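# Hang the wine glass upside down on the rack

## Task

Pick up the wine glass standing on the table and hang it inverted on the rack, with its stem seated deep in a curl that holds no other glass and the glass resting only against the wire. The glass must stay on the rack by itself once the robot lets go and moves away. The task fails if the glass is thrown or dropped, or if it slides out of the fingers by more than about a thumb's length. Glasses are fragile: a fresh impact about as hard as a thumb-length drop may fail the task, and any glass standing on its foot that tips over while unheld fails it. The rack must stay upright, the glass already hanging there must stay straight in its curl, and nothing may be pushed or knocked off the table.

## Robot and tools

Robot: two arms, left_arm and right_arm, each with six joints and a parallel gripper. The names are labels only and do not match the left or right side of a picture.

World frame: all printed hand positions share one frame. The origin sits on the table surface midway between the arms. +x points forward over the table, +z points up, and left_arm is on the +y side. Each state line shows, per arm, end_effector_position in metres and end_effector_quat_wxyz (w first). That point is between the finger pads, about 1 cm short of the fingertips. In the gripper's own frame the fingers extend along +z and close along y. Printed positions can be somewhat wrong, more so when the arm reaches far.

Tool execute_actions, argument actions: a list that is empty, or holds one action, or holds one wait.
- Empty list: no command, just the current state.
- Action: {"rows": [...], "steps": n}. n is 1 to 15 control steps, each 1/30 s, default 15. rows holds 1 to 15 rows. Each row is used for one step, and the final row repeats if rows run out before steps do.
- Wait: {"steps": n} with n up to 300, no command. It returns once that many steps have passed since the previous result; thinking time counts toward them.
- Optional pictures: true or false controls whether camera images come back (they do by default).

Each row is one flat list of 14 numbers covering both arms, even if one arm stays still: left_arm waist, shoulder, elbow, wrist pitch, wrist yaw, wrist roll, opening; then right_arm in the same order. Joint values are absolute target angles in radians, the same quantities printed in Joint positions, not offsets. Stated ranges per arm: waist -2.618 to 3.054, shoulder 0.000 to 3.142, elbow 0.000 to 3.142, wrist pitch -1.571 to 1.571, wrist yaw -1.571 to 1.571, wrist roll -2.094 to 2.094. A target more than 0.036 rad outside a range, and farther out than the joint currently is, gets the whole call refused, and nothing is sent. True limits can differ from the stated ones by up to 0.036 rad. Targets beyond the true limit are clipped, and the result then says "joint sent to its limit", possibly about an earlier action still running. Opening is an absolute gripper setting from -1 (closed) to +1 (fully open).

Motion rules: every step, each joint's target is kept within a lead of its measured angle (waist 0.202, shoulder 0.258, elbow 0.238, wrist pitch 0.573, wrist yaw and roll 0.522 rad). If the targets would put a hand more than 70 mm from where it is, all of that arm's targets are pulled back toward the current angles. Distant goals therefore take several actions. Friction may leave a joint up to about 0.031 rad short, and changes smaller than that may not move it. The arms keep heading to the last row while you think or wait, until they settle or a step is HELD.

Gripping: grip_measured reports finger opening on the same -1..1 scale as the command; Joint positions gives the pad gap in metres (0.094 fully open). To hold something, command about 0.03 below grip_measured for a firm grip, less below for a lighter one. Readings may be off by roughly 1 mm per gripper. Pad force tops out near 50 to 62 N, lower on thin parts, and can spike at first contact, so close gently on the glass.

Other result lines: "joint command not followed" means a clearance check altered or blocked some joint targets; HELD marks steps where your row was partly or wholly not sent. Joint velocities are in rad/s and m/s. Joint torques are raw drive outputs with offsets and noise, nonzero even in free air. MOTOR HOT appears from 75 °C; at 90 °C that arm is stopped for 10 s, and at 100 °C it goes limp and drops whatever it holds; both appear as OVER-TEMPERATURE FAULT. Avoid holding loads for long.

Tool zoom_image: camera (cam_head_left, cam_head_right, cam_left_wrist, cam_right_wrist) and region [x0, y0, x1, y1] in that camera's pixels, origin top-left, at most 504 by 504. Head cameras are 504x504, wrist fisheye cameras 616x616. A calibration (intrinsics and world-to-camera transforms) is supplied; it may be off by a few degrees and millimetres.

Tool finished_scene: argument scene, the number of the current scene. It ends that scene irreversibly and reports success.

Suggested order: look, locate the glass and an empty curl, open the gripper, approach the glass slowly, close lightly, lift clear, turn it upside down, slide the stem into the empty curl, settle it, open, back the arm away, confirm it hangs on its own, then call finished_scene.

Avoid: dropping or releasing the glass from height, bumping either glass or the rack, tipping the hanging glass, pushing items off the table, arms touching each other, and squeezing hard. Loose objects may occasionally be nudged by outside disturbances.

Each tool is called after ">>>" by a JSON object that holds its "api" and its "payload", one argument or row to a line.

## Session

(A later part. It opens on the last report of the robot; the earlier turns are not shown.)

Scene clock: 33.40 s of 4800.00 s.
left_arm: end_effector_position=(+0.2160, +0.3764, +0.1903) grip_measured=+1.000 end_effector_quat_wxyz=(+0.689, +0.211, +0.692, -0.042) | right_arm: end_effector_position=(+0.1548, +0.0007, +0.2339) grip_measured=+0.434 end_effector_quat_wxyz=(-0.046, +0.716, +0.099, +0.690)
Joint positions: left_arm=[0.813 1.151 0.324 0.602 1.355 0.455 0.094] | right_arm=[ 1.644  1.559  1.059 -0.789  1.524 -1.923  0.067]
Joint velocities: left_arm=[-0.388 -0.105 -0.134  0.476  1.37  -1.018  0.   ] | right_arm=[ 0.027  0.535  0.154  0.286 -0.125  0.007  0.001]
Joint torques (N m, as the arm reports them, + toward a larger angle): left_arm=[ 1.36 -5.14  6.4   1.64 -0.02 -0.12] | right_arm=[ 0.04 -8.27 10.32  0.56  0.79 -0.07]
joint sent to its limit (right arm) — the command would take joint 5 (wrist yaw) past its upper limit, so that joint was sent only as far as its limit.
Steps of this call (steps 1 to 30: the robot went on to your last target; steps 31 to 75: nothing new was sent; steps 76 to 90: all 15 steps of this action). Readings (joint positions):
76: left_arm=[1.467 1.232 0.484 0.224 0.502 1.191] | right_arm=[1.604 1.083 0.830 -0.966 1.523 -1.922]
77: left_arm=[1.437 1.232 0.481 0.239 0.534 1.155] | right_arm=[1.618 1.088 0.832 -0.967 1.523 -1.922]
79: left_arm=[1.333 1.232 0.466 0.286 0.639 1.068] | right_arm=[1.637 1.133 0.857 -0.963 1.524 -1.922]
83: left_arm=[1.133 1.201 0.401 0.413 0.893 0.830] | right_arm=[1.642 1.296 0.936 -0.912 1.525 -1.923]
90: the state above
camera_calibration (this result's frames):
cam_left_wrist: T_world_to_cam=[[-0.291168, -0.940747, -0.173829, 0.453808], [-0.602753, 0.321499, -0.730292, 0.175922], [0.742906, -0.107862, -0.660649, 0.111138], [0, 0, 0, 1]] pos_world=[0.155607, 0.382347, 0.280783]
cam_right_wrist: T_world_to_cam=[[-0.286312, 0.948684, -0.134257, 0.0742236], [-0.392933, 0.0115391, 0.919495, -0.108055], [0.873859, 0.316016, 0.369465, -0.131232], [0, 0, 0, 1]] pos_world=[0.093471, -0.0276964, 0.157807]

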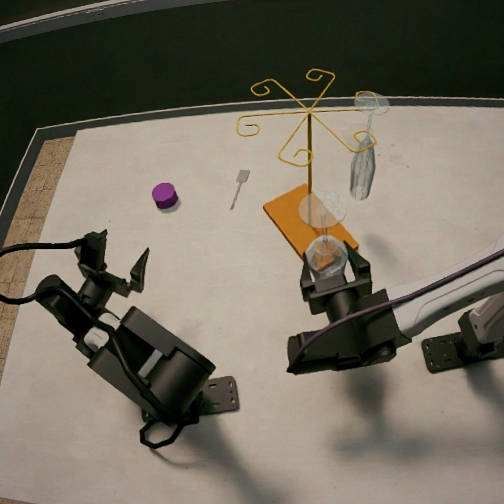

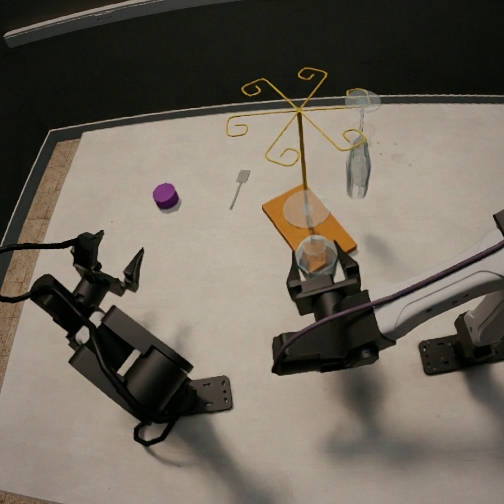

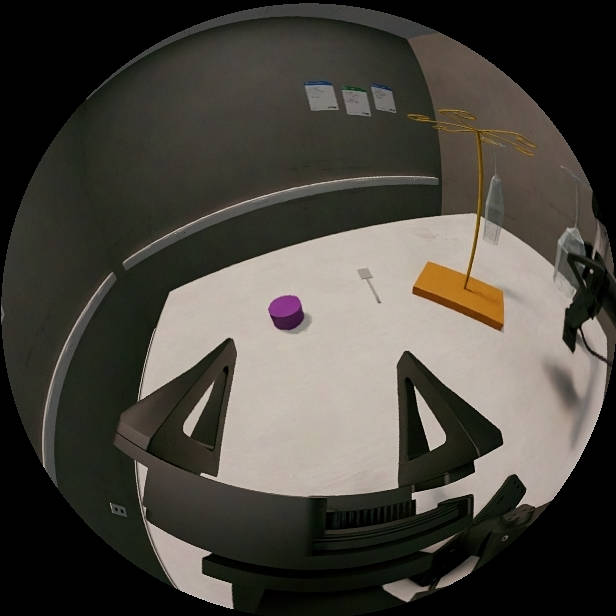

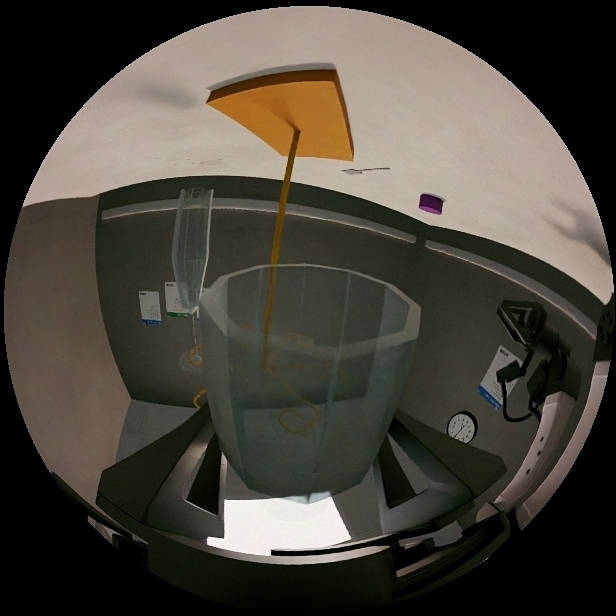

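>>> {"api": "execute_actions", "payload": {
  "actions": [
    {"rows":[[0.8,1.128,0.3,0.7,1.55,0.3,1,1.66,1.59,1.14,-0.76,1.56,-1.93,0.40],[0.8,1.128,0.3,0.7,1.55,0.3,1,1.66,1.6,1.18,-0.79,1.56,-1.93,0.40],[0.8,1.128,0.3,0.7,1.55,0.3,1,1.66,1.62,1.21,-0.81,1.56,-1.93,0.40],[0.8,1.128,0.3,0.7,1.55,0.3,1,1.66,1.64,1.24,-0.81,1.56,-1.93,0.40],[0.8,1.128,0.3,0.7,1.55,0.3,1,1.66,1.66,1.26,-0.81,1.56,-1.93,0.40],[0.8,1.128,0.3,0.7,1.55,0.3,1,1.66,1.68,1.28,-0.81,1.56,-1.93,0.40],[0.8,1.128,0.3,0.7,1.55,0.3,1,1.66,1.70,1.3,-0.81,1.56,-1.93,0.40],[0.8,1.128,0.3,0.7,1.55,0.3,1,1.66,1.72,1.32,-0.81,1.56,-1.93,0.40],[0.8,1.128,0.3,0.7,1.55,0.3,1,1.66,1.74,1.345,-0.81,1.56,-1.93,0.40],[0.8,1.128,0.3,0.7,1.55,0.3,1,1.66,1.76,1.37,-0.81,1.56,-1.93,0.40],[0.8,1.128,0.3,0.7,1.55,0.3,1,1.66,1.78,1.39,-0.81,1.56,-1.93,0.40],[0.8,1.128,0.3,0.7,1.55,0.3,1,1.66,1.795,1.41,-0.81,1.56,-1.93,0.40]],"steps":15}
  ],
  "pictures": false
}}

>>> {"api": "execute_actions", "payload": {
  "actions": [
    {"steps":12}
  ]
}}

>>> {"api": "zoom_image", "payload": {
  "camera": "cam_left_wrist",
  "region": [380,80,616,300]
}}

Scene clock: 36.10 s of 4800.00 s.
left_arm: end_effector_position=(+0.2038, +0.3469, +0.2029) grip_measured=+1.000 end_effector_quat_wxyz=(+0.692, +0.244, +0.665, -0.135) | right_arm: end_effector_position=(+0.1377, +0.0711, +0.2493) grip_measured=+0.434 end_effector_quat_wxyz=(-0.076, +0.718, +0.078, +0.688)
Joint positions: left_arm=[0.805 1.148 0.321 0.678 1.538 0.308 0.094] | right_arm=[ 1.653  1.791  1.371 -0.796  1.525 -1.925  0.067]
Joint velocities: left_arm=[-0.007 -0.027  0.012  0.051 -0.051  0.037  0.   ] | right_arm=[-0.007  0.134  0.017  0.022  0.007 -0.081 -0.001]
Joint torques (N m, as the arm reports them, + toward a larger angle): left_arm=[-0.43 -5.39  6.01  1.56  0.18 -0.1 ] | right_arm=[ 0.24 -9.67 11.06  0.52  0.72 -0.03]
joint sent to its limit (right arm) — the command would take joint 5 (wrist yaw) past its upper limit, so that joint was sent only as far as its limit.
Steps of this call (steps 1 to 30: the robot went on to your last target; steps 31 to 66: nothing new was sent; steps 67 to 81: all 15 steps of this action). Readings (joint positions):
67: left_arm=[0.805 1.148 0.321 0.678 1.538 0.308] | right_arm=[1.645 1.579 1.067 -0.760 1.521 -1.924]
68: left_arm=[0.805 1.148 0.321 0.678 1.538 0.308] | right_arm=[1.647 1.584 1.084 -0.770 1.520 -1.924]
70: left_arm=[0.805 1.148 0.321 0.678 1.538 0.308] | right_arm=[1.650 1.605 1.145 -0.788 1.520 -1.925]
74: left_arm=[0.805 1.148 0.321 0.678 1.538 0.308] | right_arm=[1.653 1.667 1.261 -0.791 1.525 -1.925]
81: the state above

Scene clock: 36.50 s of 4800.00 s.
left_arm: end_effector_position=(+0.2038, +0.3469, +0.2029) grip_measured=+1.000 end_effector_quat_wxyz=(+0.692, +0.244, +0.665, -0.135) | right_arm: end_effector_position=(+0.1376, +0.0713, +0.2481) grip_measured=+0.434 end_effector_quat_wxyz=(-0.073, +0.718, +0.080, +0.688)
Joint positions: left_arm=[0.805 1.148 0.321 0.678 1.538 0.308 0.094] | right_arm=[ 1.653  1.795  1.371 -0.799  1.525 -1.925  0.067]
Joint velocities: left_arm=[ 0.012  0.007  0.007 -0.022 -0.007  0.022  0.   ] | right_arm=[-0.027  0.002 -0.002 -0.066 -0.066 -0.007 -0.001]
Joint torques (N m, as the arm reports them, + toward a larger angle): left_arm=[-0.44 -5.4   6.02  1.56  0.18 -0.1 ] | right_arm=[ 0.29 -9.19 11.15  0.57  0.72 -0.03]
joint sent to its limit (right arm) — the command would take joint 5 (wrist yaw) past its upper limit, so that joint was sent only as far as its limit.
Steps of this call (steps 1 to 12: the robot went on to your last target). Readings (joint positions):
1: left_arm=[0.805 1.148 0.321 0.678 1.538 0.308] | right_arm=[1.653 1.794 1.371 -0.796 1.525 -1.925]
2: left_arm=[0.805 1.148 0.321 0.678 1.538 0.308] | right_arm=[1.653 1.795 1.371 -0.798 1.525 -1.925]
4: left_arm=[0.805 1.148 0.321 0.678 1.538 0.308] | right_arm=[1.653 1.795 1.371 -0.798 1.525 -1.925]
8: left_arm=[0.805 1.148 0.321 0.678 1.538 0.308] | right_arm=[1.653 1.795 1.371 -0.799 1.525 -1.925]
12: the state above
camera_calibration (this result's frames):
cam_left_wrist: T_world_to_cam=[[-0.459241, -0.883046, -0.0965812, 0.423195], [-0.535257, 0.361848, -0.76326, 0.166189], [0.708941, -0.298824, -0.638832, 0.194125], [0, 0, 0, 1]] pos_world=[0.145679, 0.371574, 0.291731]
cam_right_wrist: T_world_to_cam=[[-0.296282, 0.952546, -0.0698109, -0.0107019], [-0.381979, -0.0511841, 0.922752, -0.126498], [0.875391, 0.300061, 0.379018, -0.145205], [0, 0, 0, 1]] pos_world=[0.0756209, 0.0472898, 0.171015]

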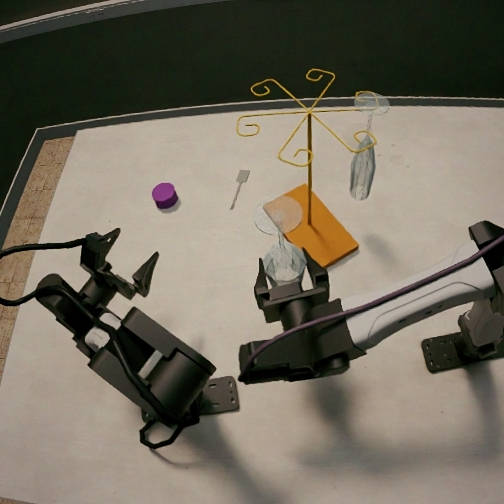

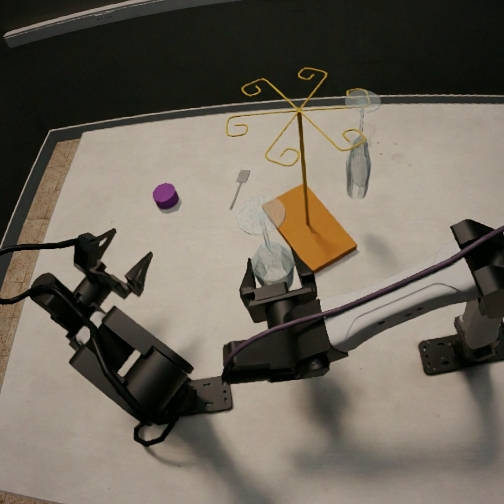

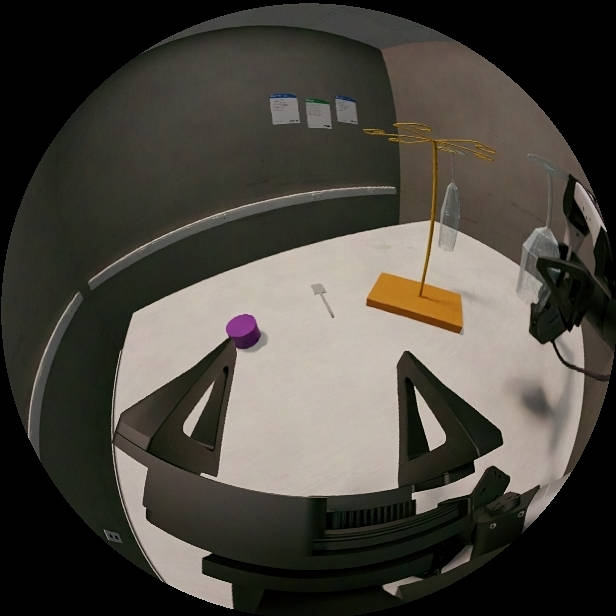

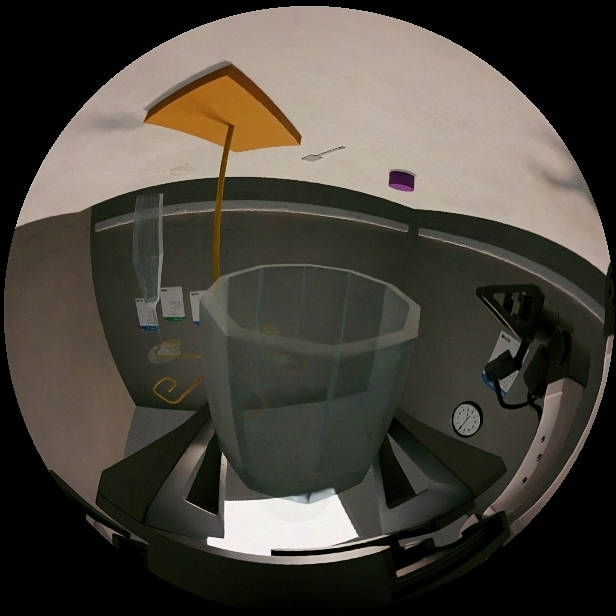

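Region (380, 80, 616, 300) of cam_left_wrist's 616x616 image, scaled by 2.136, with more detail than that image has; it fills the top 470 rows of this view, and the rest is white.

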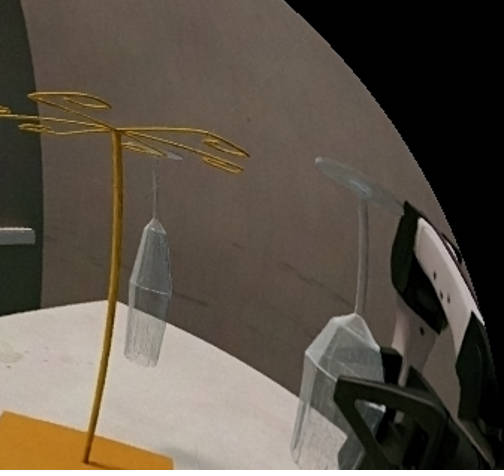

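>>> {"api": "execute_actions", "payload": {
  "actions": [
    {"rows":[[0.8,1.128,0.3,0.7,1.55,0.3,1,1.65,1.795,1.46,-0.85,1.56,-1.93,0.40],[0.8,1.128,0.3,0.7,1.55,0.3,1,1.63,1.80,1.50,-0.88,1.56,-1.93,0.40],[0.8,1.128,0.3,0.7,1.55,0.3,1,1.61,1.81,1.53,-0.9,1.56,-1.93,0.40],[0.8,1.128,0.3,0.7,1.55,0.3,1,1.59,1.825,1.55,-0.91,1.56,-1.93,0.40],[0.8,1.128,0.3,0.7,1.55,0.3,1,1.57,1.84,1.565,-0.91,1.56,-1.93,0.40],[0.8,1.128,0.3,0.7,1.55,0.3,1,1.55,1.855,1.58,-0.91,1.56,-1.93,0.40],[0.8,1.128,0.3,0.7,1.55,0.3,1,1.53,1.87,1.595,-0.91,1.56,-1.93,0.40],[0.8,1.128,0.3,0.7,1.55,0.3,1,1.51,1.885,1.61,-0.91,1.56,-1.93,0.40],[0.8,1.128,0.3,0.7,1.55,0.3,1,1.49,1.90,1.625,-0.91,1.56,-1.93,0.40],[0.8,1.128,0.3,0.7,1.55,0.3,1,1.47,1.915,1.64,-0.91,1.56,-1.93,0.40],[0.8,1.128,0.3,0.7,1.55,0.3,1,1.45,1.93,1.655,-0.91,1.56,-1.93,0.40],[0.8,1.128,0.3,0.7,1.55,0.3,1,1.43,1.93,1.655,-0.91,1.56,-1.93,0.40]],"steps":15}
  ],
  "pictures": false
}}

>>> {"api": "execute_actions", "payload": {
  "actions": [
    {"steps":10}
  ]
}}

>>> {"api": "zoom_image", "payload": {
  "camera": "cam_left_wrist",
  "region": [380,80,616,300]
}}

>>> {"api": "zoom_image", "payload": {
  "camera": "cam_head_left",
  "region": [210,50,400,240]
}}

Scene clock: 39.30 s of 4800.00 s.
left_arm: end_effector_position=(+0.2038, +0.3469, +0.2029) grip_measured=+1.000 end_effector_quat_wxyz=(+0.692, +0.244, +0.665, -0.135) | right_arm: end_effector_position=(+0.2220, +0.0789, +0.2670) grip_measured=+0.434 end_effector_quat_wxyz=(-0.003, +0.721, -0.009, +0.692)
Joint positions: left_arm=[0.805 1.148 0.321 0.678 1.538 0.308 0.094] | right_arm=[ 1.426  1.929  1.619 -0.889  1.527 -1.925  0.067]
Joint velocities: left_arm=[ 0.007 -0.002  0.007 -0.051  0.007  0.037  0.   ] | right_arm=[-0.198  0.159 -0.012 -0.125  0.022  0.051  0.   ]
Joint torques (N m, as the arm reports them, + toward a larger angle): left_arm=[-0.46 -5.4   6.03  1.56  0.18 -0.1 ] | right_arm=[  0.98 -11.53  11.01   0.68   0.71  -0.03]
joint sent to its limit (right arm) — the command would take joint 5 (wrist yaw) past its upper limit, so that joint was sent only as far as its limit.
Steps of this call (steps 1 to 15: the robot went on to your last target; steps 16 to 69: nothing new was sent; steps 70 to 84: all 15 steps of this action). Readings (joint positions):
70: left_arm=[0.805 1.148 0.321 0.678 1.538 0.308] | right_arm=[1.653 1.795 1.380 -0.810 1.524 -1.925]
71: left_arm=[0.805 1.148 0.321 0.678 1.538 0.308] | right_arm=[1.651 1.800 1.400 -0.828 1.522 -1.925]
73: left_arm=[0.805 1.148 0.321 0.678 1.538 0.308] | right_arm=[1.637 1.811 1.462 -0.855 1.520 -1.925]
77: left_arm=[0.805 1.148 0.321 0.678 1.538 0.308] | right_arm=[1.559 1.838 1.560 -0.871 1.525 -1.925]
84: the state above

Scene clock: 39.63 s of 4800.00 s.
left_arm: end_effector_position=(+0.2038, +0.3469, +0.2029) grip_measured=+1.000 end_effector_quat_wxyz=(+0.692, +0.244, +0.665, -0.135) | right_arm: end_effector_position=(+0.2231, +0.0785, +0.2648) grip_measured=+0.434 end_effector_quat_wxyz=(+0.003, +0.722, -0.005, +0.692)
Joint positions: left_arm=[0.805 1.148 0.321 0.678 1.538 0.308 0.094] | right_arm=[ 1.423  1.934  1.619 -0.899  1.526 -1.925  0.067]
Joint velocities: left_arm=[-0.012  0.007  0.007  0.007  0.007 -0.066  0.   ] | right_arm=[ 0.007 -0.002 -0.002 -0.007  0.037  0.11  -0.001]
Joint torques (N m, as the arm reports them, + toward a larger angle): left_arm=[-0.45 -5.4   6.04  1.56  0.18 -0.1 ] | right_arm=[  0.12 -11.07  11.04   0.57   0.71  -0.03]
joint sent to its limit (right arm) — the command would take joint 5 (wrist yaw) past its upper limit, so that joint was sent only as far as its limit.
Steps of this call (steps 1 to 10: the robot went on to your last target). Readings (joint positions):
1: left_arm=[0.805 1.148 0.321 0.678 1.538 0.308] | right_arm=[1.421 1.933 1.619 -0.893 1.526 -1.925]
2: left_arm=[0.805 1.148 0.321 0.678 1.538 0.308] | right_arm=[1.421 1.934 1.619 -0.895 1.526 -1.925]
4: left_arm=[0.805 1.148 0.321 0.678 1.538 0.308] | right_arm=[1.423 1.934 1.619 -0.897 1.526 -1.925]
8: left_arm=[0.805 1.148 0.321 0.678 1.538 0.308] | right_arm=[1.423 1.934 1.619 -0.898 1.526 -1.925]
10: the state above
camera_calibration (this result's frames):
cam_left_wrist: T_world_to_cam=[[-0.459241, -0.883046, -0.0965812, 0.423195], [-0.535257, 0.361848, -0.76326, 0.166189], [0.708941, -0.298824, -0.638832, 0.194125], [0, 0, 0, 1]] pos_world=[0.145679, 0.371574, 0.291731]
cam_right_wrist: T_world_to_cam=[[-0.071223, 0.995534, -0.0619637, -0.0467388], [-0.384797, 0.0298897, 0.922517, -0.114634], [0.920249, 0.0895479, 0.38095, -0.222515], [0, 0, 0, 1]] pos_world=[0.157329, 0.0698822, 0.187622]

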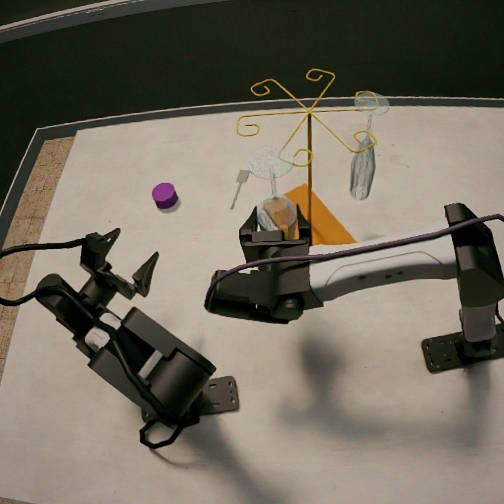

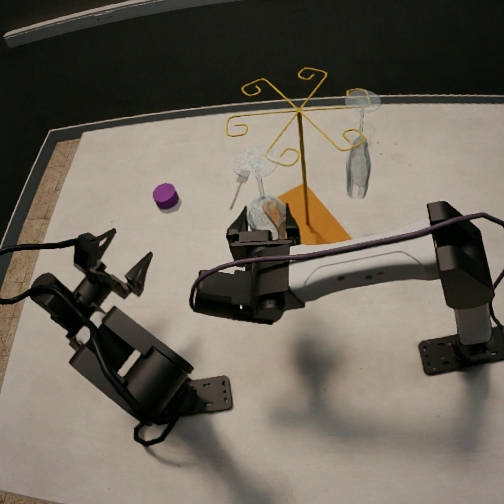

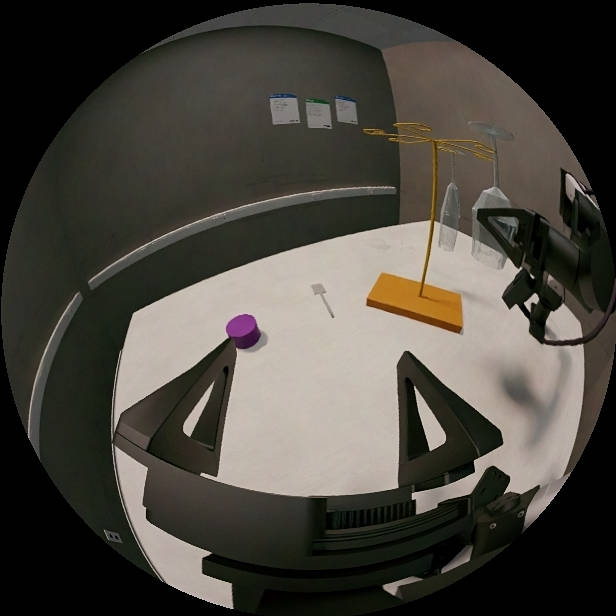

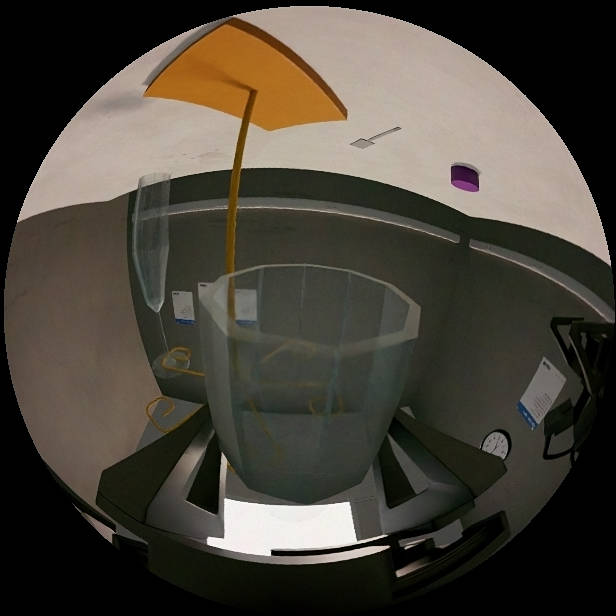

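Region (380, 80, 616, 300) of cam_left_wrist's 616x616 image, scaled by 2.136, with more detail than that image has; it fills the top 470 rows of this view, and the rest is white.

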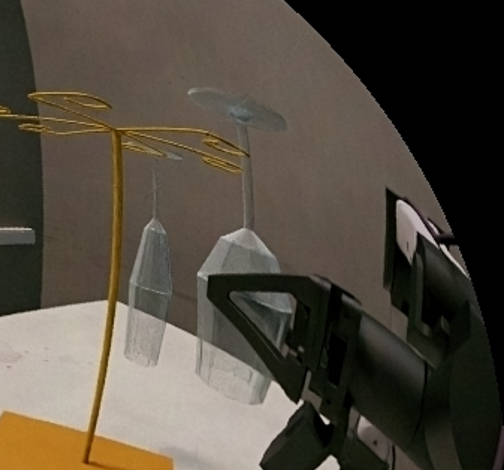

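Region (210, 50, 400, 240) of cam_head_left's 504x504 image, scaled by 2.653, with more detail than that image has.

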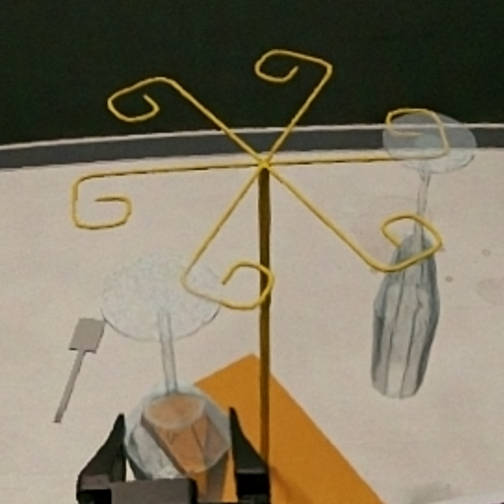

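>>> {"api": "execute_actions", "payload": {
  "actions": [
    {"rows":[[0.8,1.128,0.3,0.7,1.55,0.3,1,1.40,1.95,1.68,-0.92,1.56,-1.93,0.40],[0.8,1.128,0.3,0.7,1.55,0.3,1,1.385,1.968,1.705,-0.928,1.56,-1.93,0.40],[0.8,1.128,0.3,0.7,1.55,0.3,1,1.37,1.986,1.73,-0.936,1.56,-1.93,0.40],[0.8,1.128,0.3,0.7,1.55,0.3,1,1.35,2.0,1.755,-0.944,1.56,-1.93,0.40],[0.8,1.128,0.3,0.7,1.55,0.3,1,1.33,2.02,1.78,-0.952,1.56,-1.93,0.40],[0.8,1.128,0.3,0.7,1.55,0.3,1,1.31,2.04,1.805,-0.96,1.56,-1.93,0.40],[0.8,1.128,0.3,0.7,1.55,0.3,1,1.29,2.055,1.83,-0.97,1.56,-1.93,0.40],[0.8,1.128,0.3,0.7,1.55,0.3,1,1.27,2.07,1.855,-0.98,1.56,-1.93,0.40],[0.8,1.128,0.3,0.7,1.55,0.3,1,1.25,2.085,1.875,-0.985,1.56,-1.93,0.40],[0.8,1.128,0.3,0.7,1.55,0.3,1,1.235,2.096,1.895,-0.99,1.56,-1.93,0.40]],"steps":15}
  ],
  "pictures": false
}}

>>> {"api": "execute_actions", "payload": {
  "actions": [
    {"steps":8}
  ]
}}

>>> {"api": "zoom_image", "payload": {
  "camera": "cam_left_wrist",
  "region": [360,80,560,260]
}}

>>> {"api": "zoom_image", "payload": {
  "camera": "cam_head_left",
  "region": [210,50,400,240]
}}

Scene clock: 43.00 s of 4800.00 s.
left_arm: end_effector_position=(+0.2038, +0.3469, +0.2029) grip_measured=+1.000 end_effector_quat_wxyz=(+0.692, +0.244, +0.665, -0.135) | right_arm: end_effector_position=(+0.3069, +0.0723, +0.2656) grip_measured=+0.434 end_effector_quat_wxyz=(+0.071, +0.717, -0.081, +0.689)
Joint positions: left_arm=[0.805 1.148 0.321 0.678 1.538 0.308 0.094] | right_arm=[ 1.22   2.096  1.855 -0.967  1.526 -1.926  0.067]
Joint velocities: left_arm=[-0.007 -0.002  0.007 -0.051 -0.007 -0.022  0.   ] | right_arm=[-0.022 -0.012 -0.007 -0.11  -0.022 -0.007 -0.002]
Joint torques (N m, as the arm reports them, + toward a larger angle): left_arm=[-0.45 -5.39  6.04  1.56  0.18 -0.1 ] | right_arm=[  0.74 -12.13  11.35   0.63   0.7   -0.04]
joint sent to its limit (right arm) — the command would take joint 5 (wrist yaw) past its upper limit, so that joint was sent only as far as its limit.
Steps of this call (steps 1 to 30: the robot went on to your last target; steps 31 to 86: nothing new was sent; steps 87 to 101: all 15 steps of this action). Readings (joint positions):
87: left_arm=[0.805 1.148 0.321 0.678 1.538 0.308] | right_arm=[1.422 1.936 1.623 -0.903 1.526 -1.926]
88: left_arm=[0.805 1.148 0.321 0.678 1.538 0.308] | right_arm=[1.418 1.942 1.636 -0.910 1.526 -1.926]
90: left_arm=[0.805 1.148 0.321 0.678 1.538 0.308] | right_arm=[1.399 1.966 1.680 -0.919 1.526 -1.926]
94: left_arm=[0.805 1.148 0.321 0.678 1.538 0.308] | right_arm=[1.321 2.034 1.783 -0.936 1.526 -1.926]
101: the state above

Scene clock: 43.27 s of 4800.00 s.
left_arm: end_effector_position=(+0.2038, +0.3469, +0.2029) grip_measured=+1.000 end_effector_quat_wxyz=(+0.692, +0.244, +0.665, -0.135) | right_arm: end_effector_position=(+0.3030, +0.0741, +0.2653) grip_measured=+0.434 end_effector_quat_wxyz=(+0.071, +0.718, -0.074, +0.688)
Joint positions: left_arm=[0.805 1.148 0.321 0.678 1.538 0.308 0.094] | right_arm=[ 1.23   2.096  1.855 -0.977  1.526 -1.926  0.067]
Joint velocities: left_arm=[ 0.002 -0.022 -0.002 -0.022 -0.007 -0.066  0.   ] | right_arm=[-0.032 -0.002  0.002 -0.037  0.007 -0.037 -0.001]
Joint torques (N m, as the arm reports them, + toward a larger angle): left_arm=[-0.45 -5.39  6.03  1.56  0.18 -0.1 ] | right_arm=[  0.07 -12.1   11.33   0.56   0.7   -0.03]
joint sent to its limit (right arm) — the command would take joint 5 (wrist yaw) past its upper limit, so that joint was sent only as far as its limit.
Steps of this call (steps 1 to 8: the robot went on to your last target). Readings (joint positions):
1: left_arm=[0.805 1.148 0.321 0.678 1.538 0.308] | right_arm=[1.221 2.096 1.855 -0.970 1.526 -1.926]
2: left_arm=[0.805 1.148 0.321 0.678 1.538 0.308] | right_arm=[1.223 2.096 1.855 -0.972 1.526 -1.926]
4: left_arm=[0.805 1.148 0.321 0.678 1.538 0.308] | right_arm=[1.227 2.096 1.855 -0.975 1.526 -1.926]
8: the state above
camera_calibration (this result's frames):
cam_left_wrist: T_world_to_cam=[[-0.459241, -0.883046, -0.0965812, 0.423195], [-0.535257, 0.361848, -0.76326, 0.166189], [0.708941, -0.298824, -0.638832, 0.194125], [0, 0, 0, 1]] pos_world=[0.145679, 0.371574, 0.291731]
cam_right_wrist: T_world_to_cam=[[0.121234, 0.990471, -0.065338, -0.0937022], [-0.370882, 0.106256, 0.922581, -0.094124], [0.920733, -0.0876157, 0.38023, -0.282657], [0, 0, 0, 1]] pos_world=[0.236703, 0.0780453, 0.188189]

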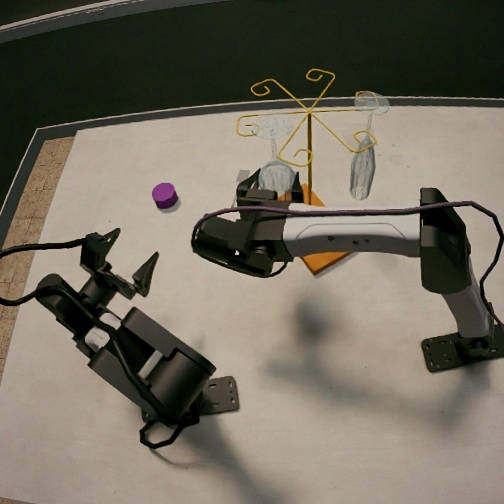

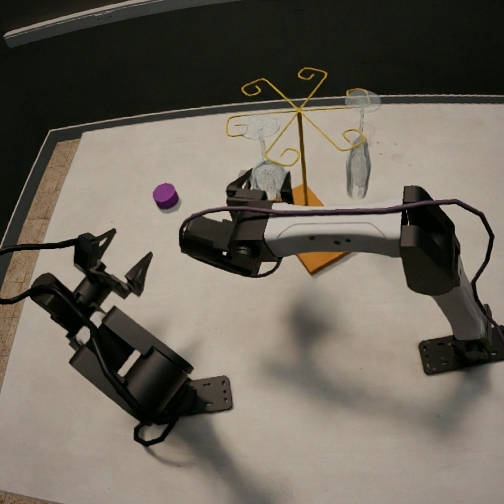

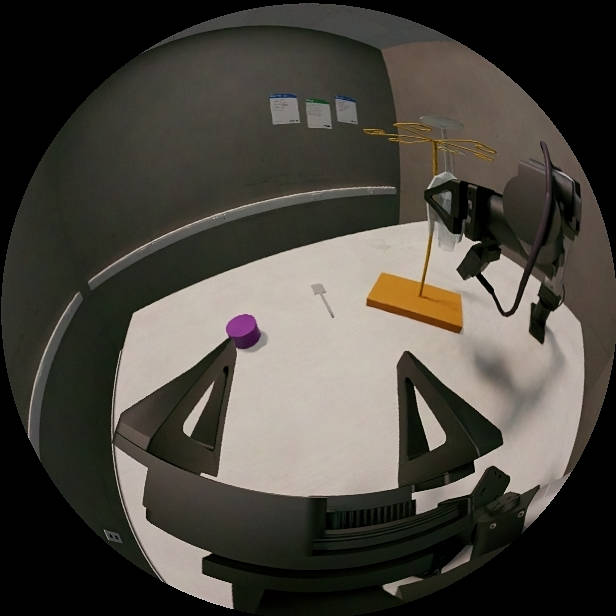

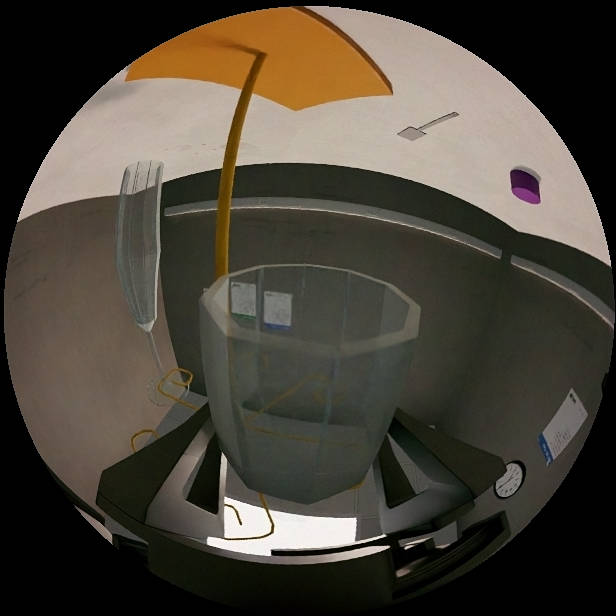

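Region (360, 80, 560, 260) of cam_left_wrist's 616x616 image, scaled by 2.520, with more detail than that image has; it fills the top 454 rows of this view, and the rest is white.

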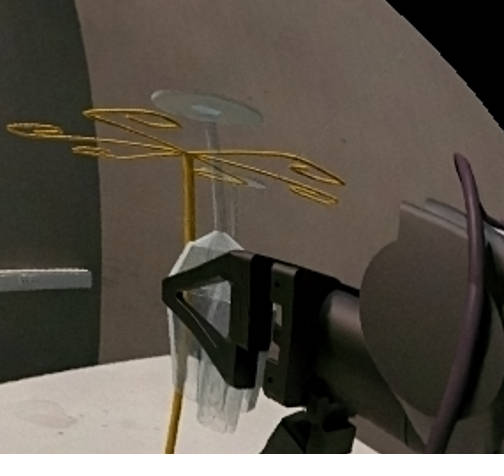

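Region (210, 50, 400, 240) of cam_head_left's 504x504 image, scaled by 2.653, with more detail than that image has.

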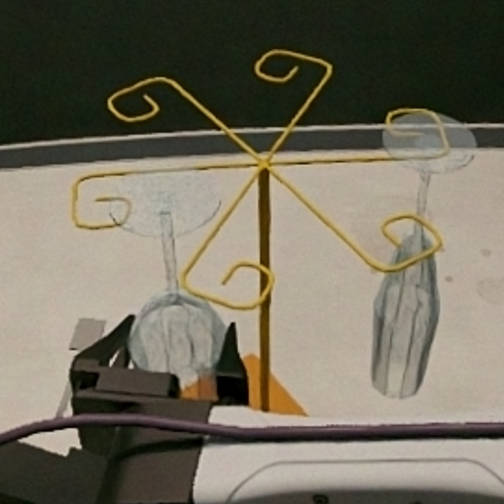

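>>> {"api": "execute_actions", "payload": {
  "actions": [
    {"rows":[[0.8,1.128,0.3,0.7,1.55,0.3,1,1.21,2.11,1.925,-1.0,1.56,-1.93,0.40],[0.8,1.128,0.3,0.7,1.55,0.3,1,1.20,2.125,1.95,-1.01,1.56,-1.93,0.40],[0.8,1.128,0.3,0.7,1.55,0.3,1,1.19,2.14,1.975,-1.02,1.56,-1.93,0.40],[0.8,1.128,0.3,0.7,1.55,0.3,1,1.18,2.155,2.0,-1.03,1.56,-1.93,0.40],[0.8,1.128,0.3,0.7,1.55,0.3,1,1.17,2.17,2.025,-1.04,1.56,-1.93,0.40],[0.8,1.128,0.3,0.7,1.55,0.3,1,1.16,2.185,2.05,-1.05,1.56,-1.93,0.40],[0.8,1.128,0.3,0.7,1.55,0.3,1,1.155,2.2,2.075,-1.06,1.56,-1.93,0.40],[0.8,1.128,0.3,0.7,1.55,0.3,1,1.15,2.215,2.1,-1.07,1.56,-1.93,0.40],[0.8,1.128,0.3,0.7,1.55,0.3,1,1.145,2.228,2.12,-1.08,1.56,-1.93,0.40]],"steps":15}
  ],
  "pictures": false
}}

>>> {"api": "execute_actions", "payload": {
  "actions": [
    {"steps":6}
  ]
}}

>>> {"api": "zoom_image", "payload": {
  "camera": "cam_left_wrist",
  "region": [360,80,560,260]
}}

>>> {"api": "zoom_image", "payload": {
  "camera": "cam_head_left",
  "region": [210,50,400,240]
}}

Scene clock: 44.87 s of 4800.00 s.
left_arm: end_effector_position=(+0.2038, +0.3469, +0.2029) grip_measured=+1.000 end_effector_quat_wxyz=(+0.692, +0.244, +0.665, -0.135) | right_arm: end_effector_position=(+0.3450, +0.0765, +0.2709) grip_measured=+0.434 end_effector_quat_wxyz=(+0.096, +0.713, -0.111, +0.685)
Joint positions: left_arm=[0.805 1.148 0.321 0.678 1.538 0.308 0.094] | right_arm=[ 1.141  2.226  2.082 -1.057  1.526 -1.926  0.067]
Joint velocities: left_arm=[ 0.002 -0.007 -0.002  0.007  0.007  0.051  0.   ] | right_arm=[ 0.012  0.032 -0.007 -0.081 -0.022 -0.066  0.   ]
Joint torques (N m, as the arm reports them, + toward a larger angle): left_arm=[-0.45 -5.39  6.03  1.56  0.18 -0.1 ] | right_arm=[ -0.22 -13.21  11.1    0.61   0.71  -0.04]
joint sent to its limit (right arm) — the command would take joint 5 (wrist yaw) past its upper limit, so that joint was sent only as far as its limit.
Steps of this call (steps 1 to 30: the robot went on to your last target; steps 31 to 33: nothing new was sent; steps 34 to 48: all 15 steps of this action). Readings (joint positions):
34: left_arm=[0.805 1.148 0.321 0.678 1.538 0.308] | right_arm=[1.229 2.097 1.861 -0.984 1.526 -1.926]
35: left_arm=[0.805 1.148 0.321 0.678 1.538 0.308] | right_arm=[1.226 2.105 1.877 -0.991 1.525 -1.926]
37: left_arm=[0.805 1.148 0.321 0.678 1.538 0.308] | right_arm=[1.214 2.126 1.924 -1.001 1.525 -1.926]
41: left_arm=[0.805 1.148 0.321 0.678 1.538 0.308] | right_arm=[1.171 2.181 2.027 -1.024 1.526 -1.926]
48: the state above

Scene clock: 45.07 s of 4800.00 s.
left_arm: end_effector_position=(+0.2038, +0.3469, +0.2029) grip_measured=+1.000 end_effector_quat_wxyz=(+0.692, +0.244, +0.665, -0.135) | right_arm: end_effector_position=(+0.3446, +0.0761, +0.2703) grip_measured=+0.434 end_effector_quat_wxyz=(+0.100, +0.714, -0.108, +0.685)
Joint positions: left_arm=[0.805 1.148 0.321 0.678 1.538 0.308 0.094] | right_arm=[ 1.141  2.227  2.082 -1.066  1.526 -1.926  0.067]
Joint velocities: left_arm=[ 0.017  0.007 -0.002  0.007 -0.022 -0.051  0.   ] | right_arm=[-0.007  0.012 -0.002 -0.051  0.022  0.022 -0.001]
Joint torques (N m, as the arm reports them, + toward a larger angle): left_arm=[-0.45 -5.39  6.04  1.56  0.18 -0.1 ] | right_arm=[ -0.1  -13.17  11.2    0.56   0.72  -0.03]
joint sent to its limit (right arm) — the command would take joint 5 (wrist yaw) past its upper limit, so that joint was sent only as far as its limit.
Steps of this call (steps 1 to 6: the robot went on to your last target). Readings (joint positions):
1: left_arm=[0.805 1.148 0.321 0.678 1.538 0.308] | right_arm=[1.141 2.226 2.082 -1.060 1.526 -1.926]
2: left_arm=[0.805 1.148 0.321 0.678 1.538 0.308] | right_arm=[1.141 2.227 2.082 -1.062 1.526 -1.926]
4: left_arm=[0.805 1.148 0.321 0.678 1.538 0.308] | right_arm=[1.141 2.227 2.082 -1.065 1.526 -1.926]
6: the state above
camera_calibration (this result's frames):
cam_left_wrist: T_world_to_cam=[[-0.459241, -0.883046, -0.0965812, 0.423195], [-0.535257, 0.361848, -0.76326, 0.166189], [0.708941, -0.298824, -0.638832, 0.194125], [0, 0, 0, 1]] pos_world=[0.145679, 0.371574, 0.291731]
cam_right_wrist: T_world_to_cam=[[0.208641, 0.976196, -0.0592409, -0.131033], [-0.361408, 0.133246, 0.922838, -0.0888344], [0.908764, -0.171132, 0.380606, -0.312364], [0, 0, 0, 1]] pos_world=[0.279099, 0.0862957, 0.193105]

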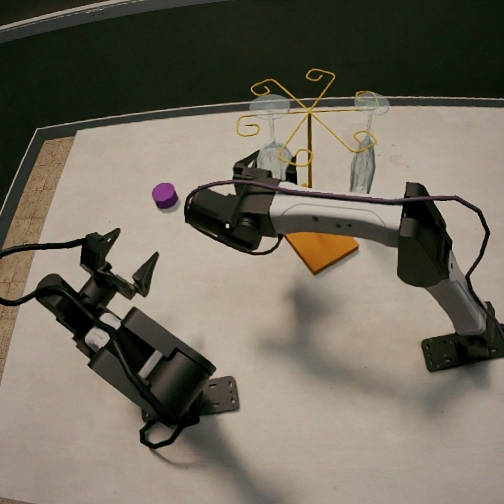

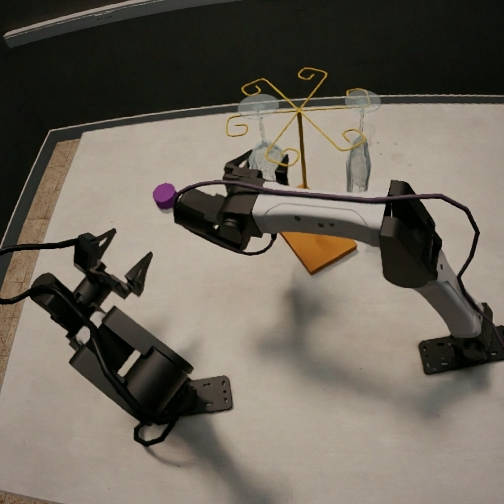

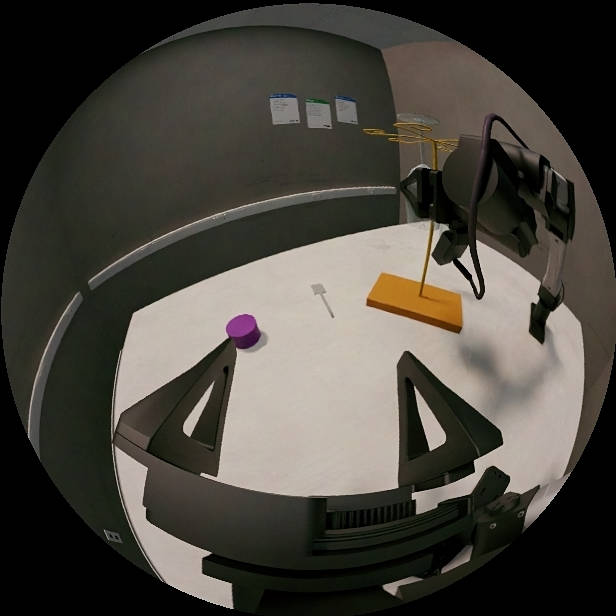

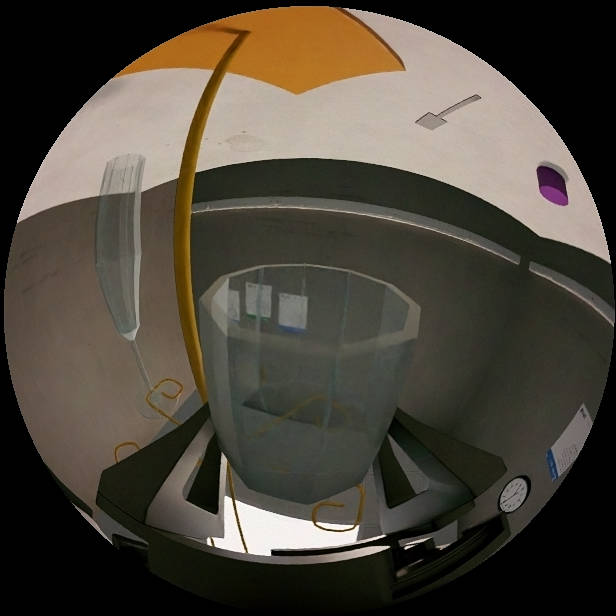

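Region (360, 80, 560, 260) of cam_left_wrist's 616x616 image, scaled by 2.520, with more detail than that image has; it fills the top 454 rows of this view, and the rest is white.

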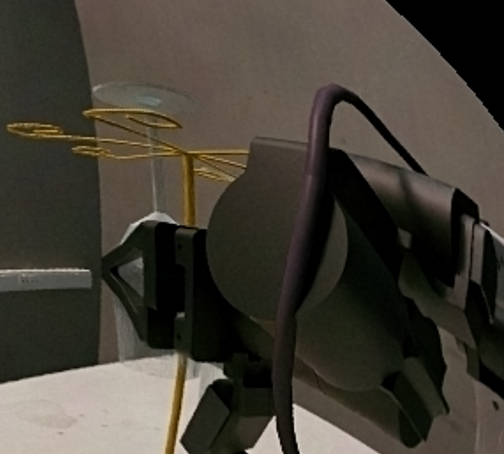

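Region (210, 50, 400, 240) of cam_head_left's 504x504 image, scaled by 2.653, with more detail than that image has.

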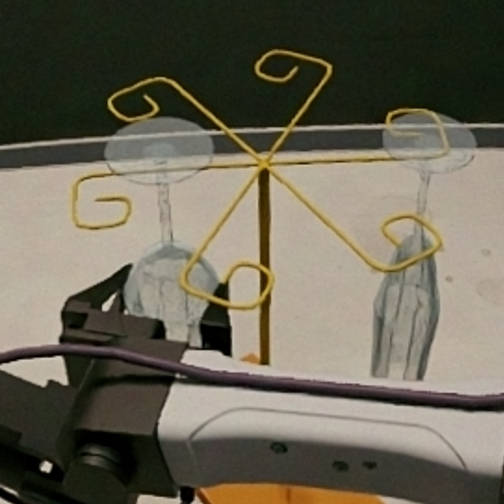

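>>> {"api": "execute_actions", "payload": {
  "actions": [
    {"rows":[[0.8,1.128,0.3,0.7,1.55,0.3,1,1.15,2.245,2.15,-1.08,1.56,-1.94,0.40],[0.8,1.128,0.3,0.7,1.55,0.3,1,1.155,2.26,2.175,-1.08,1.56,-1.95,0.40],[0.8,1.128,0.3,0.7,1.55,0.3,1,1.16,2.275,2.2,-1.08,1.56,-1.96,0.40],[0.8,1.128,0.3,0.7,1.55,0.3,1,1.163,2.29,2.225,-1.08,1.56,-1.975,0.40],[0.8,1.128,0.3,0.7,1.55,0.3,1,1.166,2.305,2.25,-1.075,1.56,-1.99,0.40],[0.8,1.128,0.3,0.7,1.55,0.3,1,1.17,2.32,2.275,-1.07,1.56,-2.0,0.40],[0.8,1.128,0.3,0.7,1.55,0.3,1,1.17,2.335,2.3,-1.07,1.56,-2.01,0.40]],"steps":15}
  ]
}}

>>> {"api": "zoom_image", "payload": {
  "camera": "cam_left_wrist",
  "region": [340,80,500,220]
}}

>>> {"api": "zoom_image", "payload": {
  "camera": "cam_head_left",
  "region": [210,70,330,190]
}}

Scene clock: 48.07 s of 4800.00 s.
left_arm: end_effector_position=(+0.2038, +0.3469, +0.2029) grip_measured=+1.000 end_effector_quat_wxyz=(+0.692, +0.244, +0.665, -0.135) | right_arm: end_effector_position=(+0.3407, +0.1070, +0.2720) grip_measured=+0.434 end_effector_quat_wxyz=(+0.092, +0.715, -0.094, +0.686)
Joint positions: left_arm=[0.805 1.148 0.321 0.678 1.538 0.308 0.094] | right_arm=[ 1.168  2.334  2.262 -1.077  1.526 -1.996  0.067]
Joint velocities: left_arm=[-0.017 -0.007  0.017  0.022  0.022  0.022  0.   ] | right_arm=[ 0.007  0.002 -0.017  0.037 -0.051 -0.066  0.   ]
Joint torques (N m, as the arm reports them, + toward a larger angle): left_arm=[-0.45 -5.39  6.04  1.56  0.18 -0.1 ] | right_arm=[ -0.18 -14.02  11.09   0.82   0.7   -0.07]
joint sent to its limit (right arm) — the command would take joint 5 (wrist yaw) past its upper limit, so that joint was sent only as far as its limit.
Steps of this call (steps 1 to 30: the robot went on to your last target; steps 31 to 75: nothing new was sent; steps 76 to 90: all 15 steps of this action). Readings (joint positions):
76: left_arm=[0.805 1.148 0.321 0.678 1.538 0.308] | right_arm=[1.141 2.229 2.088 -1.073 1.526 -1.927]
77: left_arm=[0.805 1.148 0.321 0.678 1.538 0.308] | right_arm=[1.142 2.237 2.104 -1.076 1.526 -1.930]
79: left_arm=[0.805 1.148 0.321 0.678 1.538 0.308] | right_arm=[1.144 2.260 2.150 -1.078 1.526 -1.940]
83: left_arm=[0.805 1.148 0.321 0.678 1.538 0.308] | right_arm=[1.159 2.315 2.246 -1.077 1.526 -1.972]
90: the state above
camera_calibration (this result's frames):
cam_left_wrist: T_world_to_cam=[[-0.459241, -0.883046, -0.0965812, 0.423195], [-0.535257, 0.361848, -0.76326, 0.166189], [0.708941, -0.298824, -0.638832, 0.194125], [0, 0, 0, 1]] pos_world=[0.145679, 0.371574, 0.291731]
cam_right_wrist: T_world_to_cam=[[0.179564, 0.981466, -0.0669375, -0.148861], [-0.364942, 0.129647, 0.921959, -0.094096], [0.91355, -0.141122, 0.381459, -0.309208], [0, 0, 0, 1]] pos_world=[0.274868, 0.114665, 0.194739]

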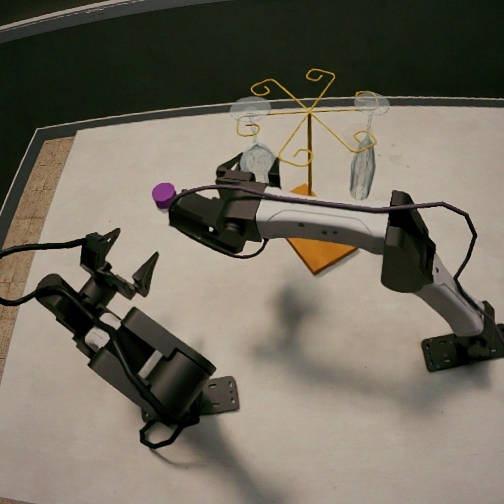

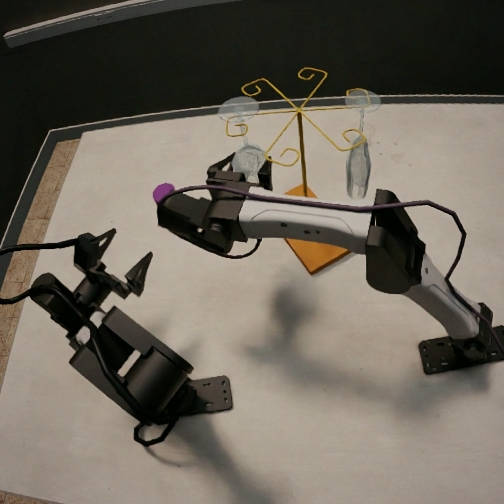

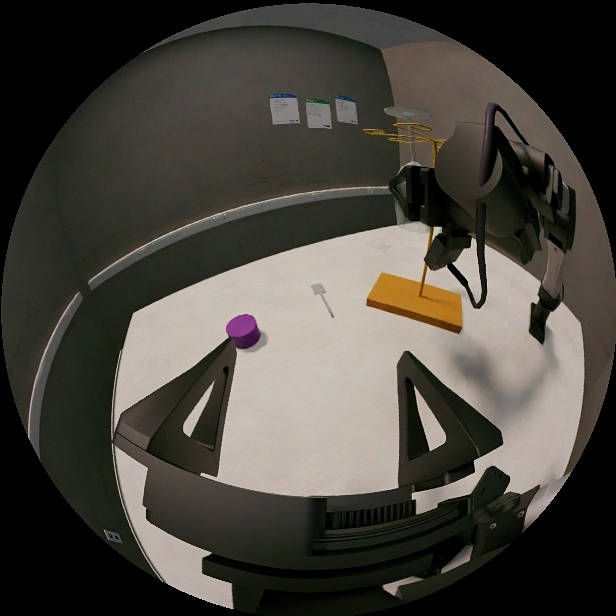

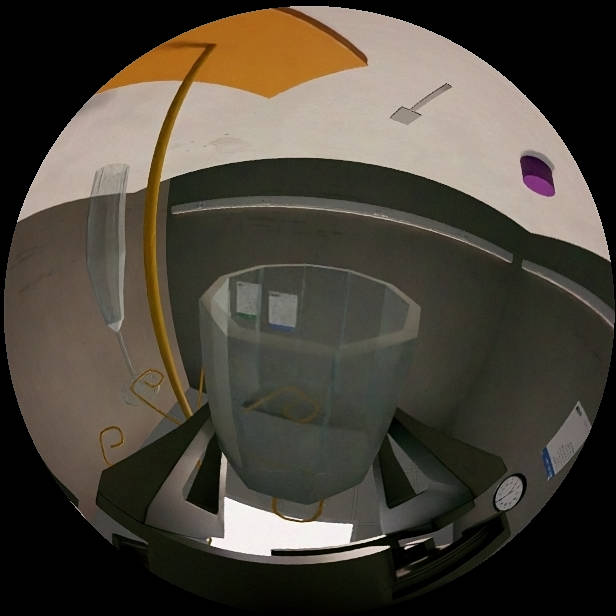

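Region (340, 80, 500, 220) of cam_left_wrist's 616x616 image, scaled by 3.150, with more detail than that image has; it fills the top 441 rows of this view, and the rest is white.

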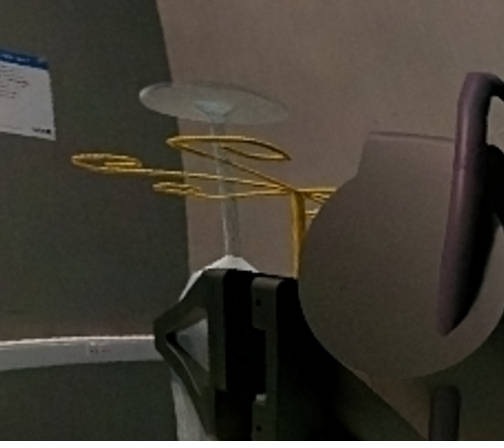

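Region (210, 70, 330, 190) of cam_head_left's 504x504 image, scaled by 4.200, with more detail than that image has.

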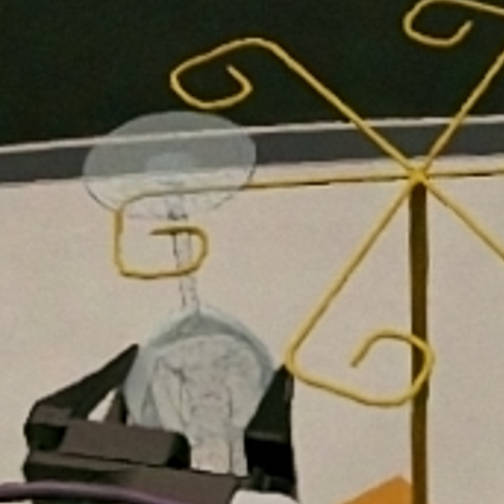

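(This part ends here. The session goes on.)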